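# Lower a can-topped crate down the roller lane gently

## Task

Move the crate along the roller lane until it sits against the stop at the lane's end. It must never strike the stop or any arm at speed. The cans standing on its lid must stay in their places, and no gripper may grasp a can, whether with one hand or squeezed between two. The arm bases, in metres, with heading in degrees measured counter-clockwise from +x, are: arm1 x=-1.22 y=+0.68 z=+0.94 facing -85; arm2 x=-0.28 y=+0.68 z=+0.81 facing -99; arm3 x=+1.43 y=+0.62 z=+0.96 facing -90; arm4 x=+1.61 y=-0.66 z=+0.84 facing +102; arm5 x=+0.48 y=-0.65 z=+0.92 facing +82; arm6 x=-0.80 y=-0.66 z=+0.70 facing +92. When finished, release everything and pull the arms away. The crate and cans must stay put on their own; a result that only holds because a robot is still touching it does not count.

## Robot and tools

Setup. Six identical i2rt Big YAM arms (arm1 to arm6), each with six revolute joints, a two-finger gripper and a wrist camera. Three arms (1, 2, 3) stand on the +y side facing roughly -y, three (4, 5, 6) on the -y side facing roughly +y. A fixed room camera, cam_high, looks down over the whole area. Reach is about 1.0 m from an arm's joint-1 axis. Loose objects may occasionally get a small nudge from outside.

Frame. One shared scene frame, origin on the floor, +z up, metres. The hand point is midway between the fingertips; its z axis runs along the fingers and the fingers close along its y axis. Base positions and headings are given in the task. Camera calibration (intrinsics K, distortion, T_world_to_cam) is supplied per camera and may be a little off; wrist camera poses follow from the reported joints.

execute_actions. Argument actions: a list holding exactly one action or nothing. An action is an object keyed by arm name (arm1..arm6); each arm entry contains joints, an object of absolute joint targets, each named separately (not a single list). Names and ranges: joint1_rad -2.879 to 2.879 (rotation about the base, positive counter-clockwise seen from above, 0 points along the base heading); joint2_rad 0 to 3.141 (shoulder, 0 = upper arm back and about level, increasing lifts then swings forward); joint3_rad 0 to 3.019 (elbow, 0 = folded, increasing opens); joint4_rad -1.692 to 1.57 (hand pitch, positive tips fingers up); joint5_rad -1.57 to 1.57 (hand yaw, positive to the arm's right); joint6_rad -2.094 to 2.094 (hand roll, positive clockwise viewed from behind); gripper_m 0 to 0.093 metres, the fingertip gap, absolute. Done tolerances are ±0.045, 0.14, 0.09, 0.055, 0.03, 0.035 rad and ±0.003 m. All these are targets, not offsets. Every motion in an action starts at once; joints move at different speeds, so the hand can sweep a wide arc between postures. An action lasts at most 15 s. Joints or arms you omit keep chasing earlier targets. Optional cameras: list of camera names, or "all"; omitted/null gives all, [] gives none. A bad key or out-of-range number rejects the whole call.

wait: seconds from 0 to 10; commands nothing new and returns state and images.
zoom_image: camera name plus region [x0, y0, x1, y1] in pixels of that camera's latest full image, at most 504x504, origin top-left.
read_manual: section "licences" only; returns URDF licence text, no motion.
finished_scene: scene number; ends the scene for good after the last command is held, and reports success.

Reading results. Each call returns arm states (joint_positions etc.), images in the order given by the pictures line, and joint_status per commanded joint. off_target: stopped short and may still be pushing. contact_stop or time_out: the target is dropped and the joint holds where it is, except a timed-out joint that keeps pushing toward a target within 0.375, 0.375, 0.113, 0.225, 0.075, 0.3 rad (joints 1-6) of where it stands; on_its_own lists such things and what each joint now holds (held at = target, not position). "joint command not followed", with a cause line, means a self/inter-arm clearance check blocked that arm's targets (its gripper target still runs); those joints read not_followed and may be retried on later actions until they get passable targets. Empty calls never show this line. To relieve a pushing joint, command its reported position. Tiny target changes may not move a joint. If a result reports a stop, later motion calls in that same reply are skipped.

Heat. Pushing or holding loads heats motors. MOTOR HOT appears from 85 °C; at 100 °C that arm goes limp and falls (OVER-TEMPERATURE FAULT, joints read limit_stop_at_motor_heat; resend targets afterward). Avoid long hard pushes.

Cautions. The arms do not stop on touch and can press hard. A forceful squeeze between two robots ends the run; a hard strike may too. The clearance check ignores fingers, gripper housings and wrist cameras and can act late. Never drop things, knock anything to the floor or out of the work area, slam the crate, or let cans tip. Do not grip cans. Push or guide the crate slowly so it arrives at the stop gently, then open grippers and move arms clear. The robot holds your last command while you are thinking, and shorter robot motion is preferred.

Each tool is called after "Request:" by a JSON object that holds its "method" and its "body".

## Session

Request:
{"method": "execute_actions", "body": {"actions": []}}

Scene clock: 0.00 s.
Motor temperatures (°C, as the motors report them): arm1=[26 30 28 29 27 29] | arm2=[27 27 29 29 28 26] | arm3=[29 30 29 27 29 29] | arm4=[28 26 27 28 29 27] | arm5=[29 32 30 28 29 29] | arm6=[27 28 28 28 27 28]
arm1.joint_positions: joint1_rad=-0.480 joint2_rad=+0.545 joint3_rad=+1.389 joint4_rad=-1.317 joint5_rad=+0.058 joint6_rad=+0.142 gripper_m=+0.094
arm1.joint_status: not commanded
arm1.hand: x=-1.3067 y=+0.4960 z=+1.5039 quat_wxyz=(-0.305, -0.748, -0.407, +0.426) (m; scene frame)
arm2.joint_positions: joint1_rad=-0.404 joint2_rad=+0.576 joint3_rad=+1.432 joint4_rad=-1.432 joint5_rad=-0.183 joint6_rad=-0.482 gripper_m=+0.094
arm2.joint_status: not commanded
arm2.hand: x=-0.3650 y=+0.4976 z=+1.3623 quat_wxyz=(-0.204, -0.614, -0.626, +0.434) (m; scene frame)
arm3.joint_positions: joint1_rad=-0.526 joint2_rad=+0.598 joint3_rad=+1.334 joint4_rad=-1.386 joint5_rad=-0.246 joint6_rad=+0.004 gripper_m=+0.094
arm3.joint_status: not commanded
arm3.hand: x=+1.3507 y=+0.4042 z=+1.4643 quat_wxyz=(-0.316, -0.745, -0.492, +0.322) (m; scene frame)
arm4.joint_positions: joint1_rad=+0.401 joint2_rad=+0.492 joint3_rad=+1.360 joint4_rad=-1.289 joint5_rad=-0.072 joint6_rad=-0.491 gripper_m=+0.095
arm4.joint_status: not commanded
arm4.hand: x=+1.4879 y=-0.5145 z=+1.4003 quat_wxyz=(-0.343, +0.820, -0.170, -0.425) (m; scene frame)
arm5.joint_positions: joint1_rad=+0.097 joint2_rad=+0.626 joint3_rad=+1.403 joint4_rad=-1.311 joint5_rad=-0.104 joint6_rad=-0.486 gripper_m=+0.094
arm5.joint_status: not commanded
arm5.hand: x=+0.4668 y=-0.4127 z=+1.4729 quat_wxyz=(-0.412, +0.746, -0.442, -0.280) (m; scene frame)
arm6.joint_positions: joint1_rad=-0.027 joint2_rad=+0.632 joint3_rad=+1.457 joint4_rad=-1.190 joint5_rad=-0.010 joint6_rad=+0.208 gripper_m=+0.095
arm6.joint_status: not commanded
arm6.hand: x=-0.8000 y=-0.4238 z=+1.3095 quat_wxyz=(-0.353, +0.519, -0.634, -0.451) (m; scene frame)
pictures: arm1_cam_wrist, arm2_cam_wrist, arm3_cam_wrist, arm4_cam_wrist, arm5_cam_wrist, arm6_cam_wrist, cam_high
camera_calibration (this result's frames):
arm1_cam_wrist: T_world_to_cam=[[-0.868189, 0.483544, -0.111504, -1.20548], [0.476467, 0.749502, -0.459594, 0.948547], [-0.138661, -0.452142, -0.881102, 1.49344], [0, 0, 0, 1]] pos_world=[-1.29146, 0.547215, 1.61741]
arm2_cam_wrist: T_world_to_cam=[[-0.95057, 0.113376, 0.289072, -0.792849], [0.0188487, 0.950309, -0.310736, -0.039508], [-0.309938, -0.289928, -0.905472, 1.38786], [0, 0, 0, 1]] pos_world=[-0.322764, 0.529814, 1.47358]
arm3_cam_wrist: T_world_to_cam=[[-0.939723, 0.303313, -0.157865, 1.38324], [0.337876, 0.894612, -0.292421, -0.383945], [0.0525326, -0.328134, -0.943169, 1.56443], [0, 0, 0, 1]] pos_world=[1.34741, 0.437269, 1.58162]
arm4_cam_wrist: T_world_to_cam=[[0.567756, 0.707201, 0.42133, -1.07113], [0.813466, -0.403524, -0.418858, -0.831984], [-0.1262, 0.580547, -0.804387, 1.73894], [0, 0, 0, 1]] pos_world=[1.50438, -0.587761, 1.5016]
arm5_cam_wrist: T_world_to_cam=[[0.891402, 0.271645, 0.362784, -0.841019], [0.399269, -0.849444, -0.345005, -0.0228682], [0.214446, 0.452386, -0.865655, 1.48868], [0, 0, 0, 1]] pos_world=[0.439574, -0.464426, 1.5859]
arm6_cam_wrist: T_world_to_cam=[[0.977809, -0.0426623, -0.20511, 1.03522], [-0.150057, -0.825829, -0.54359, 0.247133], [-0.146195, 0.562305, -0.813904, 1.30858], [0, 0, 0, 1]] pos_world=[-0.783856, -0.487566, 1.41173]
Images, in order (width x height): arm1_cam_wrist 504x504, arm2_cam_wrist 504x504, arm3_cam_wrist 504x504, arm4_cam_wrist 504x504, arm5_cam_wrist 504x504, arm6_cam_wrist 504x504, cam_high 672x504.

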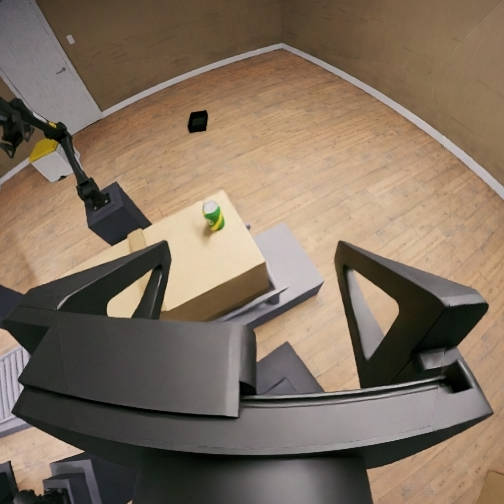

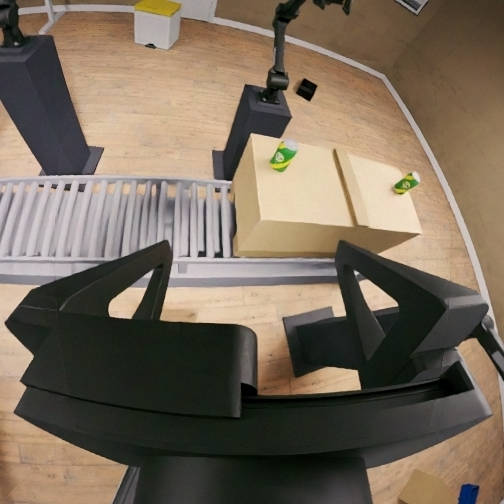

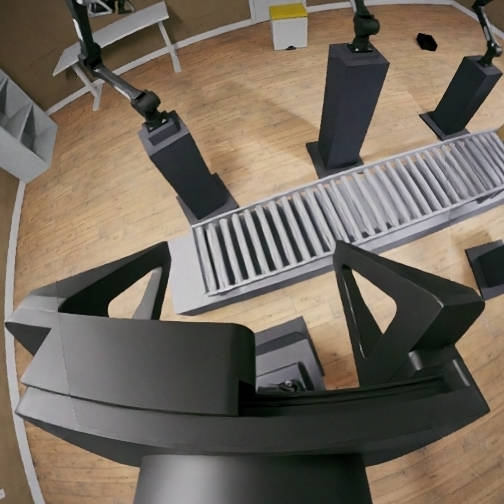

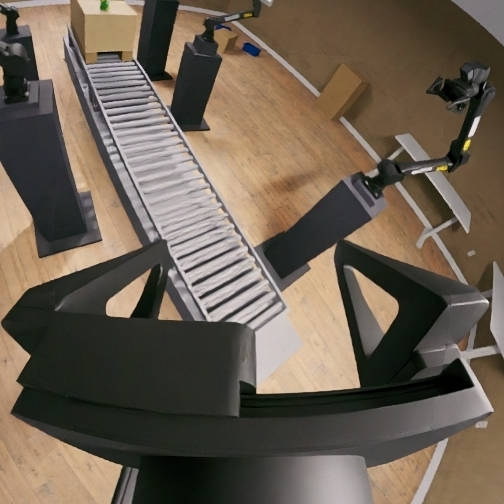

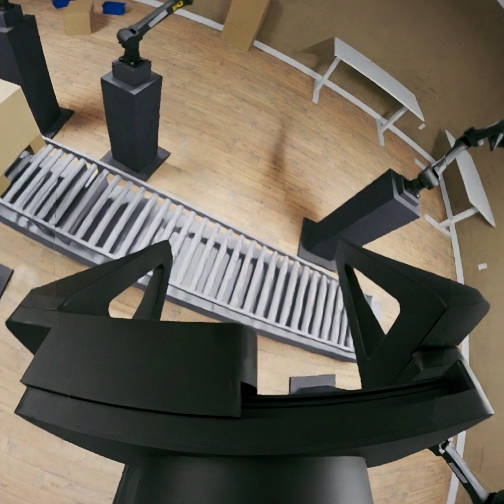

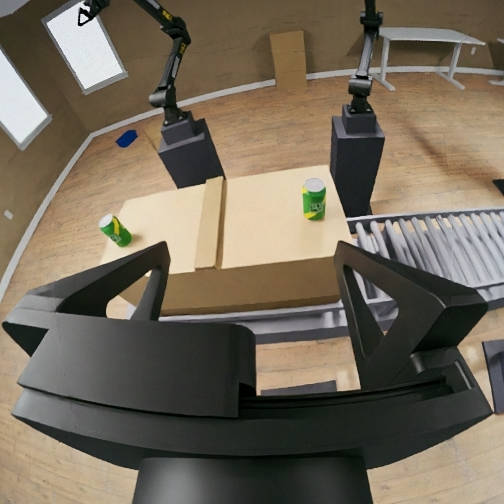

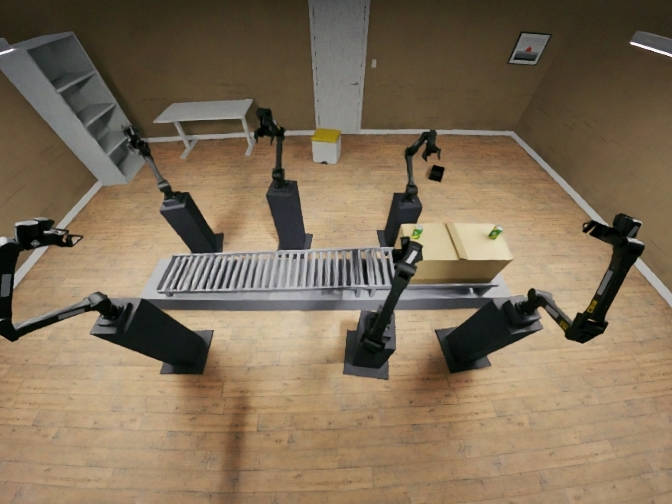

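Request:
{"method": "execute_actions", "body": {"actions": [{"arm1":{"joints":{"joint1_rad":-0.8,"joint2_rad":2.68,"joint3_rad":2.15,"joint4_rad":-1.0,"joint5_rad":-0.4,"joint6_rad":0,"gripper_m":0}},"arm2":{"joints":{"joint1_rad":-0.05,"joint2_rad":2.33,"joint3_rad":1.1,"joint4_rad":0.75,"joint5_rad":0,"joint6_rad":0,"gripper_m":0}},"arm5":{"joints":{"joint1_rad":1.03,"joint2_rad":2.73,"joint3_rad":1.83,"joint4_rad":0.4,"joint5_rad":0,"joint6_rad":0,"gripper_m":0}},"arm3":{"joints":{"joint1_rad":-0.93,"joint2_rad":3.1,"joint3_rad":2.5,"joint4_rad":0.1,"joint5_rad":0,"joint6_rad":0,"gripper_m":0}}}], "cameras": []}}

Request:
{"method": "execute_actions", "body": {"actions": [{"arm1":{"joints":{"joint1_rad":-0.63}},"arm2":{"joints":{"joint1_rad":-0.22}}}], "cameras": ["cam_high","arm1_cam_wrist","arm2_cam_wrist","arm5_cam_wrist"]}}

Scene clock: 3.40 s.
Motor temperatures (°C, as the motors report them): arm1=[26 30 28 29 27 29] | arm2=[27 28 29 29 28 26] | arm3=[29 31 30 27 29 29] | arm4=[28 26 28 28 29 27] | arm5=[29 32 30 28 29 29] | arm6=[27 28 29 28 27 28]
arm1.joint_positions: joint1_rad=-0.789 joint2_rad=+2.677 joint3_rad=+2.133 joint4_rad=-0.998 joint5_rad=-0.397 joint6_rad=+0.010 gripper_m=+0.000
arm1.joint_status: all done
arm1.hand: x=-1.6306 y=+0.0787 z=+0.7564 quat_wxyz=(-0.190, -0.889, -0.411, -0.072) (m; scene frame)
arm2.joint_positions: joint1_rad=-0.054 joint2_rad=+2.335 joint3_rad=+1.095 joint4_rad=+0.727 joint5_rad=-0.003 joint6_rad=-0.014 gripper_m=+0.000
arm2.joint_status: all done
arm2.hand: x=-0.4216 y=+0.0243 z=+0.6860 quat_wxyz=(-0.317, -0.668, -0.548, +0.390) (m; scene frame)
arm3.joint_positions: joint1_rad=-0.927 joint2_rad=+3.119 joint3_rad=+2.461 joint4_rad=+0.085 joint5_rad=-0.003 joint6_rad=+0.004 gripper_m=+0.000
arm3.joint_status: all done
arm3.hand: x=+0.7044 y=+0.0708 z=+0.6522 quat_wxyz=(-0.153, -0.834, -0.280, +0.449) (m; scene frame)
arm4.joint_positions: joint1_rad=+0.401 joint2_rad=+0.492 joint3_rad=+1.360 joint4_rad=-1.289 joint5_rad=-0.072 joint6_rad=-0.491 gripper_m=+0.095
arm4.joint_status: not commanded
arm4.hand: x=+1.4879 y=-0.5145 z=+1.4003 quat_wxyz=(-0.343, +0.820, -0.170, -0.425) (m; scene frame)
arm5.joint_positions: joint1_rad=+1.030 joint2_rad=+2.725 joint3_rad=+1.810 joint4_rad=+0.377 joint5_rad=+0.000 joint6_rad=-0.016 gripper_m=+0.001
arm5.joint_status: all done
arm5.hand: x=-0.1668 y=-0.1151 z=+0.7081 quat_wxyz=(-0.173, +0.823, -0.286, -0.459) (m; scene frame)
arm6.joint_positions: joint1_rad=-0.027 joint2_rad=+0.632 joint3_rad=+1.457 joint4_rad=-1.190 joint5_rad=-0.010 joint6_rad=+0.208 gripper_m=+0.095
arm6.joint_status: not commanded
arm6.hand: x=-0.8000 y=-0.4238 z=+1.3095 quat_wxyz=(-0.353, +0.519, -0.634, -0.451) (m; scene frame)
pictures: none
No camera images: the call's "cameras" was empty. Leave "cameras" out to get every camera's image.

Scene clock: 4.77 s.
Motor temperatures (°C, as the motors report them): arm1=[26 31 29 29 27 29] | arm2=[27 28 29 29 28 26] | arm3=[29 31 30 27 29 29] | arm4=[28 26 28 28 29 27] | arm5=[29 32 31 28 29 29] | arm6=[27 28 29 28 27 28]
arm1.joint_positions: joint1_rad=-0.629 joint2_rad=+2.677 joint3_rad=+2.133 joint4_rad=-0.998 joint5_rad=-0.399 joint6_rad=+0.008 gripper_m=+0.000
arm1.joint_status: all done
arm1.hand: x=-1.5301 y=+0.0199 z=+0.7577 quat_wxyz=(-0.185, -0.852, -0.482, -0.086) (m; scene frame)
arm2.joint_positions: joint1_rad=-0.227 joint2_rad=+2.335 joint3_rad=+1.095 joint4_rad=+0.727 joint5_rad=+0.001 joint6_rad=-0.013 gripper_m=+0.000
arm2.joint_status: all done
arm2.hand: x=-0.5330 y=+0.0583 z=+0.6852 quat_wxyz=(-0.281, -0.714, -0.487, +0.417) (m; scene frame)
arm3.joint_positions: joint1_rad=-0.927 joint2_rad=+3.119 joint3_rad=+2.461 joint4_rad=+0.085 joint5_rad=-0.003 joint6_rad=+0.004 gripper_m=+0.000
arm3.joint_status: not commanded
arm3.hand: x=+0.7044 y=+0.0708 z=+0.6522 quat_wxyz=(-0.153, -0.834, -0.280, +0.449) (m; scene frame)
arm4.joint_positions: joint1_rad=+0.401 joint2_rad=+0.492 joint3_rad=+1.360 joint4_rad=-1.289 joint5_rad=-0.072 joint6_rad=-0.491 gripper_m=+0.095
arm4.joint_status: not commanded
arm4.hand: x=+1.4879 y=-0.5145 z=+1.4003 quat_wxyz=(-0.343, +0.820, -0.170, -0.425) (m; scene frame)
arm5.joint_positions: joint1_rad=+1.030 joint2_rad=+2.725 joint3_rad=+1.810 joint4_rad=+0.377 joint5_rad=+0.000 joint6_rad=-0.016 gripper_m=+0.001
arm5.joint_status: not commanded
arm5.hand: x=-0.1668 y=-0.1151 z=+0.7081 quat_wxyz=(-0.173, +0.823, -0.286, -0.459) (m; scene frame)
arm6.joint_positions: joint1_rad=-0.027 joint2_rad=+0.632 joint3_rad=+1.457 joint4_rad=-1.190 joint5_rad=-0.010 joint6_rad=+0.208 gripper_m=+0.095
arm6.joint_status: not commanded
arm6.hand: x=-0.8000 y=-0.4238 z=+1.3095 quat_wxyz=(-0.353, +0.519, -0.634, -0.451) (m; scene frame)
pictures: arm1_cam_wrist, arm2_cam_wrist, arm5_cam_wrist, cam_high
camera_calibration (this result's frames):
arm1_cam_wrist: T_world_to_cam=[[-0.788213, 0.469675, -0.39765, -0.912959], [0.23646, 0.827703, 0.508915, -0.0337874], [0.56816, 0.307105, -0.763466, 1.56706], [0, 0, 0, 1]] pos_world=[-1.60196, -0.0244916, 0.850551]
arm2_cam_wrist: T_world_to_cam=[[-0.937061, 0.349163, 0.00168822, -0.516682], [0.318463, 0.856635, -0.405904, 0.401119], [-0.143173, -0.379819, -0.913914, 0.69521], [0, 0, 0, 1]] pos_world=[-0.512369, 0.100848, 0.79905]
arm5_cam_wrist: T_world_to_cam=[[0.62851, 0.777586, 0.0183055, 0.178776], [0.718966, -0.571828, -0.395096, 0.339746], [-0.296754, 0.261483, -0.918457, 0.758046], [0, 0, 0, 1]] pos_world=[-0.131676, -0.142954, 0.827193]
Images, in order (width x height): arm1_cam_wrist 504x504, arm2_cam_wrist 504x504, arm5_cam_wrist 504x504, cam_high 672x504.

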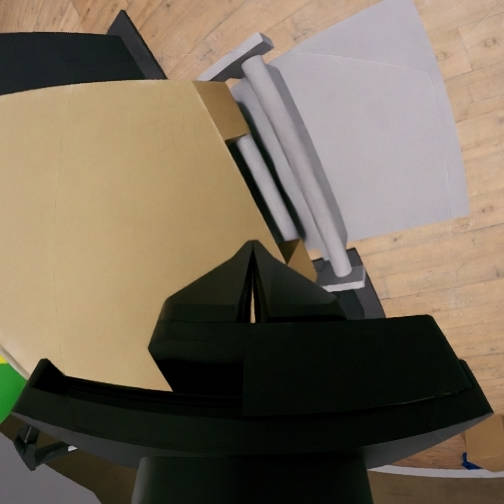

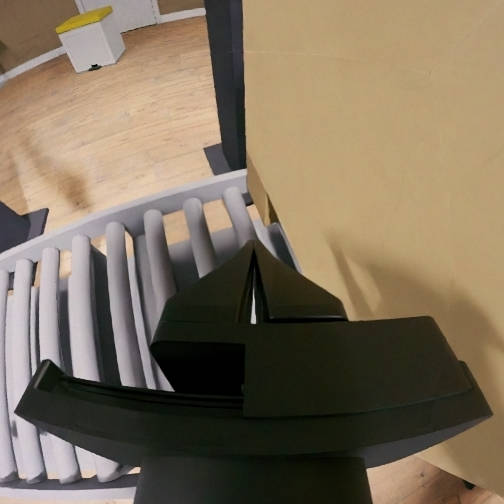

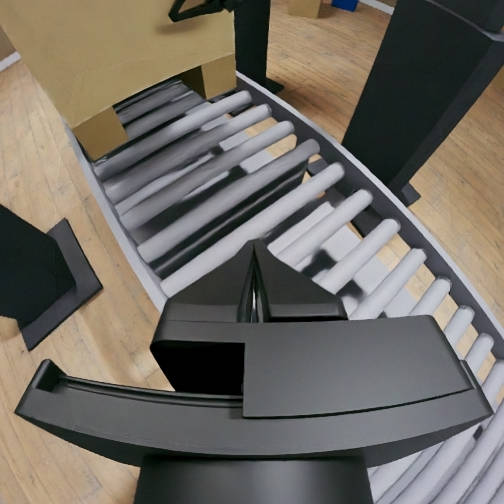

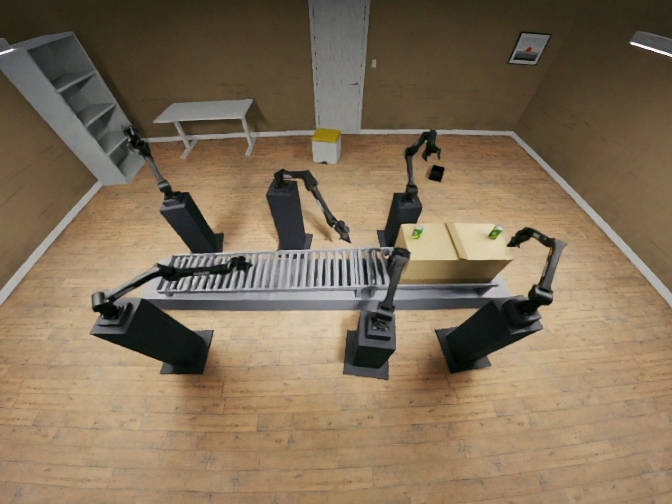

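Request:
{"method": "execute_actions", "body": {"actions": [{"arm1":{"joints":{"joint1_rad":-0.56}},"arm5":{"joints":{"joint1_rad":0.99}}}], "cameras": []}}

Request:
{"method": "execute_actions", "body": {"actions": [{"arm1":{"joints":{"joint1_rad":-0.48}}}], "cameras": []}}

Request:
{"method": "execute_actions", "body": {"actions": [{"arm1":{"joints":{"joint1_rad":-0.39}},"arm2":{"joints":{"joint1_rad":-0.11}}}], "cameras": []}}

Request:
{"method": "execute_actions", "body": {"actions": [{"arm1":{"joints":{"joint1_rad":-0.3}},"arm2":{"joints":{"joint1_rad":0.0}}}], "cameras": ["arm2_cam_wrist","cam_high"]}}

Scene clock: 6.17 s.
Motor temperatures (°C, as the motors report them): arm1=[26 31 29 29 27 29] | arm2=[27 28 29 29 28 26] | arm3=[29 32 31 27 29 29] | arm4=[28 26 28 28 29 27] | arm5=[29 33 31 28 29 29] | arm6=[27 28 29 28 27 28]
arm1.joint_positions: joint1_rad=-0.552 joint2_rad=+2.677 joint3_rad=+2.133 joint4_rad=-0.998 joint5_rad=-0.399 joint6_rad=+0.008 gripper_m=+0.000
arm1.joint_status: all done
arm1.hand: x=-1.4785 y=-0.0026 z=+0.7582 quat_wxyz=(-0.181, -0.833, -0.514, -0.093) (m; scene frame)
arm2.joint_positions: joint1_rad=-0.227 joint2_rad=+2.335 joint3_rad=+1.095 joint4_rad=+0.727 joint5_rad=+0.001 joint6_rad=-0.013 gripper_m=+0.000
arm2.joint_status: not commanded
arm2.hand: x=-0.5330 y=+0.0583 z=+0.6852 quat_wxyz=(-0.281, -0.714, -0.487, +0.417) (m; scene frame)
arm3.joint_positions: joint1_rad=-0.927 joint2_rad=+3.119 joint3_rad=+2.461 joint4_rad=+0.085 joint5_rad=-0.003 joint6_rad=+0.004 gripper_m=+0.000
arm3.joint_status: not commanded
arm3.hand: x=+0.7044 y=+0.0708 z=+0.6522 quat_wxyz=(-0.153, -0.834, -0.280, +0.449) (m; scene frame)
arm4.joint_positions: joint1_rad=+0.401 joint2_rad=+0.492 joint3_rad=+1.360 joint4_rad=-1.289 joint5_rad=-0.072 joint6_rad=-0.491 gripper_m=+0.095
arm4.joint_status: not commanded
arm4.hand: x=+1.4879 y=-0.5145 z=+1.4003 quat_wxyz=(-0.343, +0.820, -0.170, -0.425) (m; scene frame)
arm5.joint_positions: joint1_rad=+0.987 joint2_rad=+2.725 joint3_rad=+1.810 joint4_rad=+0.377 joint5_rad=+0.000 joint6_rad=-0.015 gripper_m=+0.001
arm5.joint_status: all done
arm5.hand: x=-0.1434 y=-0.0880 z=+0.7084 quat_wxyz=(-0.183, +0.817, -0.303, -0.455) (m; scene frame)
arm6.joint_positions: joint1_rad=-0.027 joint2_rad=+0.632 joint3_rad=+1.457 joint4_rad=-1.190 joint5_rad=-0.010 joint6_rad=+0.208 gripper_m=+0.095
arm6.joint_status: not commanded
arm6.hand: x=-0.8000 y=-0.4238 z=+1.3095 quat_wxyz=(-0.353, +0.519, -0.634, -0.451) (m; scene frame)
pictures: none
No camera images: the call's "cameras" was empty. Leave "cameras" out to get every camera's image.

Scene clock: 7.07 s.
Motor temperatures (°C, as the motors report them): arm1=[26 31 29 29 27 29] | arm2=[27 28 29 29 28 26] | arm3=[29 32 31 27 29 29] | arm4=[28 26 29 28 29 27] | arm5=[29 33 31 28 29 29] | arm6=[27 28 30 28 27 28]
arm1.joint_positions: joint1_rad=-0.514 joint2_rad=+2.677 joint3_rad=+2.133 joint4_rad=-0.997 joint5_rad=-0.391 joint6_rad=+0.001 gripper_m=+0.000
arm1.joint_status: all done
arm1.hand: x=-1.4537 y=-0.0120 z=+0.7585 quat_wxyz=(-0.177, -0.822, -0.534, -0.093) (m; scene frame)
arm2.joint_positions: joint1_rad=-0.227 joint2_rad=+2.335 joint3_rad=+1.095 joint4_rad=+0.727 joint5_rad=+0.001 joint6_rad=-0.013 gripper_m=+0.000
arm2.joint_status: not commanded
arm2.hand: x=-0.5330 y=+0.0583 z=+0.6852 quat_wxyz=(-0.281, -0.714, -0.487, +0.417) (m; scene frame)
arm3.joint_positions: joint1_rad=-0.927 joint2_rad=+3.119 joint3_rad=+2.461 joint4_rad=+0.085 joint5_rad=-0.003 joint6_rad=+0.004 gripper_m=+0.000
arm3.joint_status: not commanded
arm3.hand: x=+0.7044 y=+0.0708 z=+0.6522 quat_wxyz=(-0.153, -0.834, -0.280, +0.449) (m; scene frame)
arm4.joint_positions: joint1_rad=+0.401 joint2_rad=+0.492 joint3_rad=+1.360 joint4_rad=-1.289 joint5_rad=-0.072 joint6_rad=-0.491 gripper_m=+0.095
arm4.joint_status: not commanded
arm4.hand: x=+1.4879 y=-0.5145 z=+1.4003 quat_wxyz=(-0.343, +0.820, -0.170, -0.425) (m; scene frame)
arm5.joint_positions: joint1_rad=+0.987 joint2_rad=+2.725 joint3_rad=+1.810 joint4_rad=+0.377 joint5_rad=+0.000 joint6_rad=-0.015 gripper_m=+0.001
arm5.joint_status: not commanded
arm5.hand: x=-0.1434 y=-0.0880 z=+0.7084 quat_wxyz=(-0.183, +0.817, -0.303, -0.455) (m; scene frame)
arm6.joint_positions: joint1_rad=-0.027 joint2_rad=+0.632 joint3_rad=+1.457 joint4_rad=-1.190 joint5_rad=-0.010 joint6_rad=+0.208 gripper_m=+0.095
arm6.joint_status: not commanded
arm6.hand: x=-0.8000 y=-0.4238 z=+1.3095 quat_wxyz=(-0.353, +0.519, -0.634, -0.451) (m; scene frame)
pictures: none
No camera images: the call's "cameras" was empty. Leave "cameras" out to get every camera's image.

Scene clock: 8.83 s.
Motor temperatures (°C, as the motors report them): arm1=[26 32 29 29 27 29] | arm2=[27 28 29 29 28 26] | arm3=[29 32 32 27 29 29] | arm4=[28 26 29 28 29 27] | arm5=[29 33 31 28 29 29] | arm6=[27 28 30 28 27 28]
arm1.joint_positions: joint1_rad=-0.395 joint2_rad=+2.677 joint3_rad=+2.133 joint4_rad=-0.997 joint5_rad=-0.396 joint6_rad=-0.010 gripper_m=+0.000
arm1.joint_status: all done
arm1.hand: x=-1.3703 y=-0.0356 z=+0.7595 quat_wxyz=(-0.173, -0.785, -0.585, -0.103) (m; scene frame)
arm2.joint_positions: joint1_rad=-0.100 joint2_rad=+2.335 joint3_rad=+1.095 joint4_rad=+0.727 joint5_rad=+0.001 joint6_rad=-0.013 gripper_m=+0.000
arm2.joint_status: all done
arm2.hand: x=-0.4521 y=+0.0315 z=+0.6858 quat_wxyz=(-0.307, -0.682, -0.531, +0.398) (m; scene frame)
arm3.joint_positions: joint1_rad=-0.927 joint2_rad=+3.119 joint3_rad=+2.461 joint4_rad=+0.085 joint5_rad=-0.003 joint6_rad=+0.004 gripper_m=+0.000
arm3.joint_status: not commanded
arm3.hand: x=+0.7044 y=+0.0708 z=+0.6522 quat_wxyz=(-0.153, -0.834, -0.280, +0.449) (m; scene frame)
arm4.joint_positions: joint1_rad=+0.401 joint2_rad=+0.492 joint3_rad=+1.360 joint4_rad=-1.289 joint5_rad=-0.072 joint6_rad=-0.491 gripper_m=+0.095
arm4.joint_status: not commanded
arm4.hand: x=+1.4879 y=-0.5145 z=+1.4003 quat_wxyz=(-0.343, +0.820, -0.170, -0.425) (m; scene frame)
arm5.joint_positions: joint1_rad=+0.987 joint2_rad=+2.725 joint3_rad=+1.810 joint4_rad=+0.377 joint5_rad=+0.000 joint6_rad=-0.015 gripper_m=+0.001
arm5.joint_status: not commanded
arm5.hand: x=-0.1434 y=-0.0880 z=+0.7084 quat_wxyz=(-0.183, +0.817, -0.303, -0.455) (m; scene frame)
arm6.joint_positions: joint1_rad=-0.027 joint2_rad=+0.632 joint3_rad=+1.457 joint4_rad=-1.190 joint5_rad=-0.010 joint6_rad=+0.208 gripper_m=+0.095
arm6.joint_status: not commanded
arm6.hand: x=-0.8000 y=-0.4238 z=+1.3095 quat_wxyz=(-0.353, +0.519, -0.634, -0.451) (m; scene frame)
pictures: none
No camera images: the call's "cameras" was empty. Leave "cameras" out to get every camera's image.

Scene clock: 10.47 s.
Motor temperatures (°C, as the motors report them): arm1=[26 32 30 29 27 29] | arm2=[27 28 29 29 28 26] | arm3=[29 33 32 27 29 29] | arm4=[28 26 29 28 29 27] | arm5=[29 33 31 28 29 29] | arm6=[27 28 30 28 27 28]
arm1.joint_positions: joint1_rad=-0.327 joint2_rad=+2.676 joint3_rad=+2.133 joint4_rad=-0.997 joint5_rad=-0.391 joint6_rad=-0.015 gripper_m=+0.000
arm1.joint_status: all done
arm1.hand: x=-1.3222 y=-0.0447 z=+0.7602 quat_wxyz=(-0.168, -0.764, -0.614, -0.107) (m; scene frame)
arm2.joint_positions: joint1_rad=+0.010 joint2_rad=+2.335 joint3_rad=+1.095 joint4_rad=+0.727 joint5_rad=+0.001 joint6_rad=-0.013 gripper_m=+0.000
arm2.joint_status: all done
arm2.hand: x=-0.3796 y=+0.0168 z=+0.6863 quat_wxyz=(-0.329, -0.651, -0.568, +0.381) (m; scene frame)
arm3.joint_positions: joint1_rad=-0.927 joint2_rad=+3.119 joint3_rad=+2.461 joint4_rad=+0.085 joint5_rad=-0.003 joint6_rad=+0.004 gripper_m=+0.000
arm3.joint_status: not commanded
arm3.hand: x=+0.7044 y=+0.0708 z=+0.6522 quat_wxyz=(-0.153, -0.834, -0.280, +0.449) (m; scene frame)
arm4.joint_positions: joint1_rad=+0.401 joint2_rad=+0.492 joint3_rad=+1.360 joint4_rad=-1.289 joint5_rad=-0.072 joint6_rad=-0.491 gripper_m=+0.095
arm4.joint_status: not commanded
arm4.hand: x=+1.4879 y=-0.5145 z=+1.4003 quat_wxyz=(-0.343, +0.820, -0.170, -0.425) (m; scene frame)
arm5.joint_positions: joint1_rad=+0.987 joint2_rad=+2.725 joint3_rad=+1.810 joint4_rad=+0.377 joint5_rad=+0.000 joint6_rad=-0.015 gripper_m=+0.001
arm5.joint_status: not commanded
arm5.hand: x=-0.1434 y=-0.0880 z=+0.7084 quat_wxyz=(-0.183, +0.817, -0.303, -0.455) (m; scene frame)
arm6.joint_positions: joint1_rad=-0.027 joint2_rad=+0.632 joint3_rad=+1.457 joint4_rad=-1.190 joint5_rad=-0.010 joint6_rad=+0.208 gripper_m=+0.095
arm6.joint_status: not commanded
arm6.hand: x=-0.8000 y=-0.4238 z=+1.3095 quat_wxyz=(-0.353, +0.519, -0.634, -0.451) (m; scene frame)
pictures: arm2_cam_wrist, cam_high
camera_calibration (this result's frames):
arm2_cam_wrist: T_world_to_cam=[[-0.992879, 0.119126, 0.000744093, -0.375134], [0.108487, 0.906752, -0.40747, 0.308788], [-0.0492152, -0.404488, -0.913218, 0.738056], [0, 0, 0, 1]] pos_world=[-0.369639, 0.063229, 0.800107]
Images, in order (width x height): arm2_cam_wrist 504x504, cam_high 672x504.

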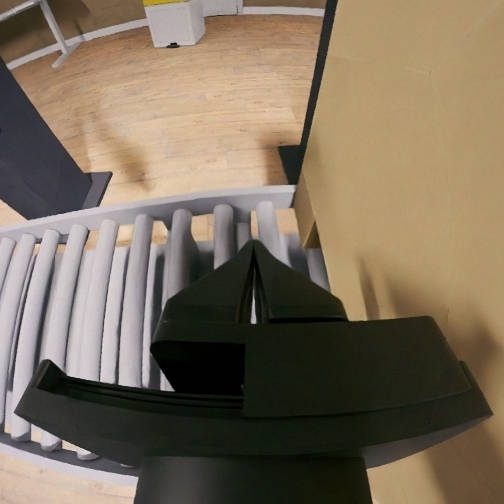

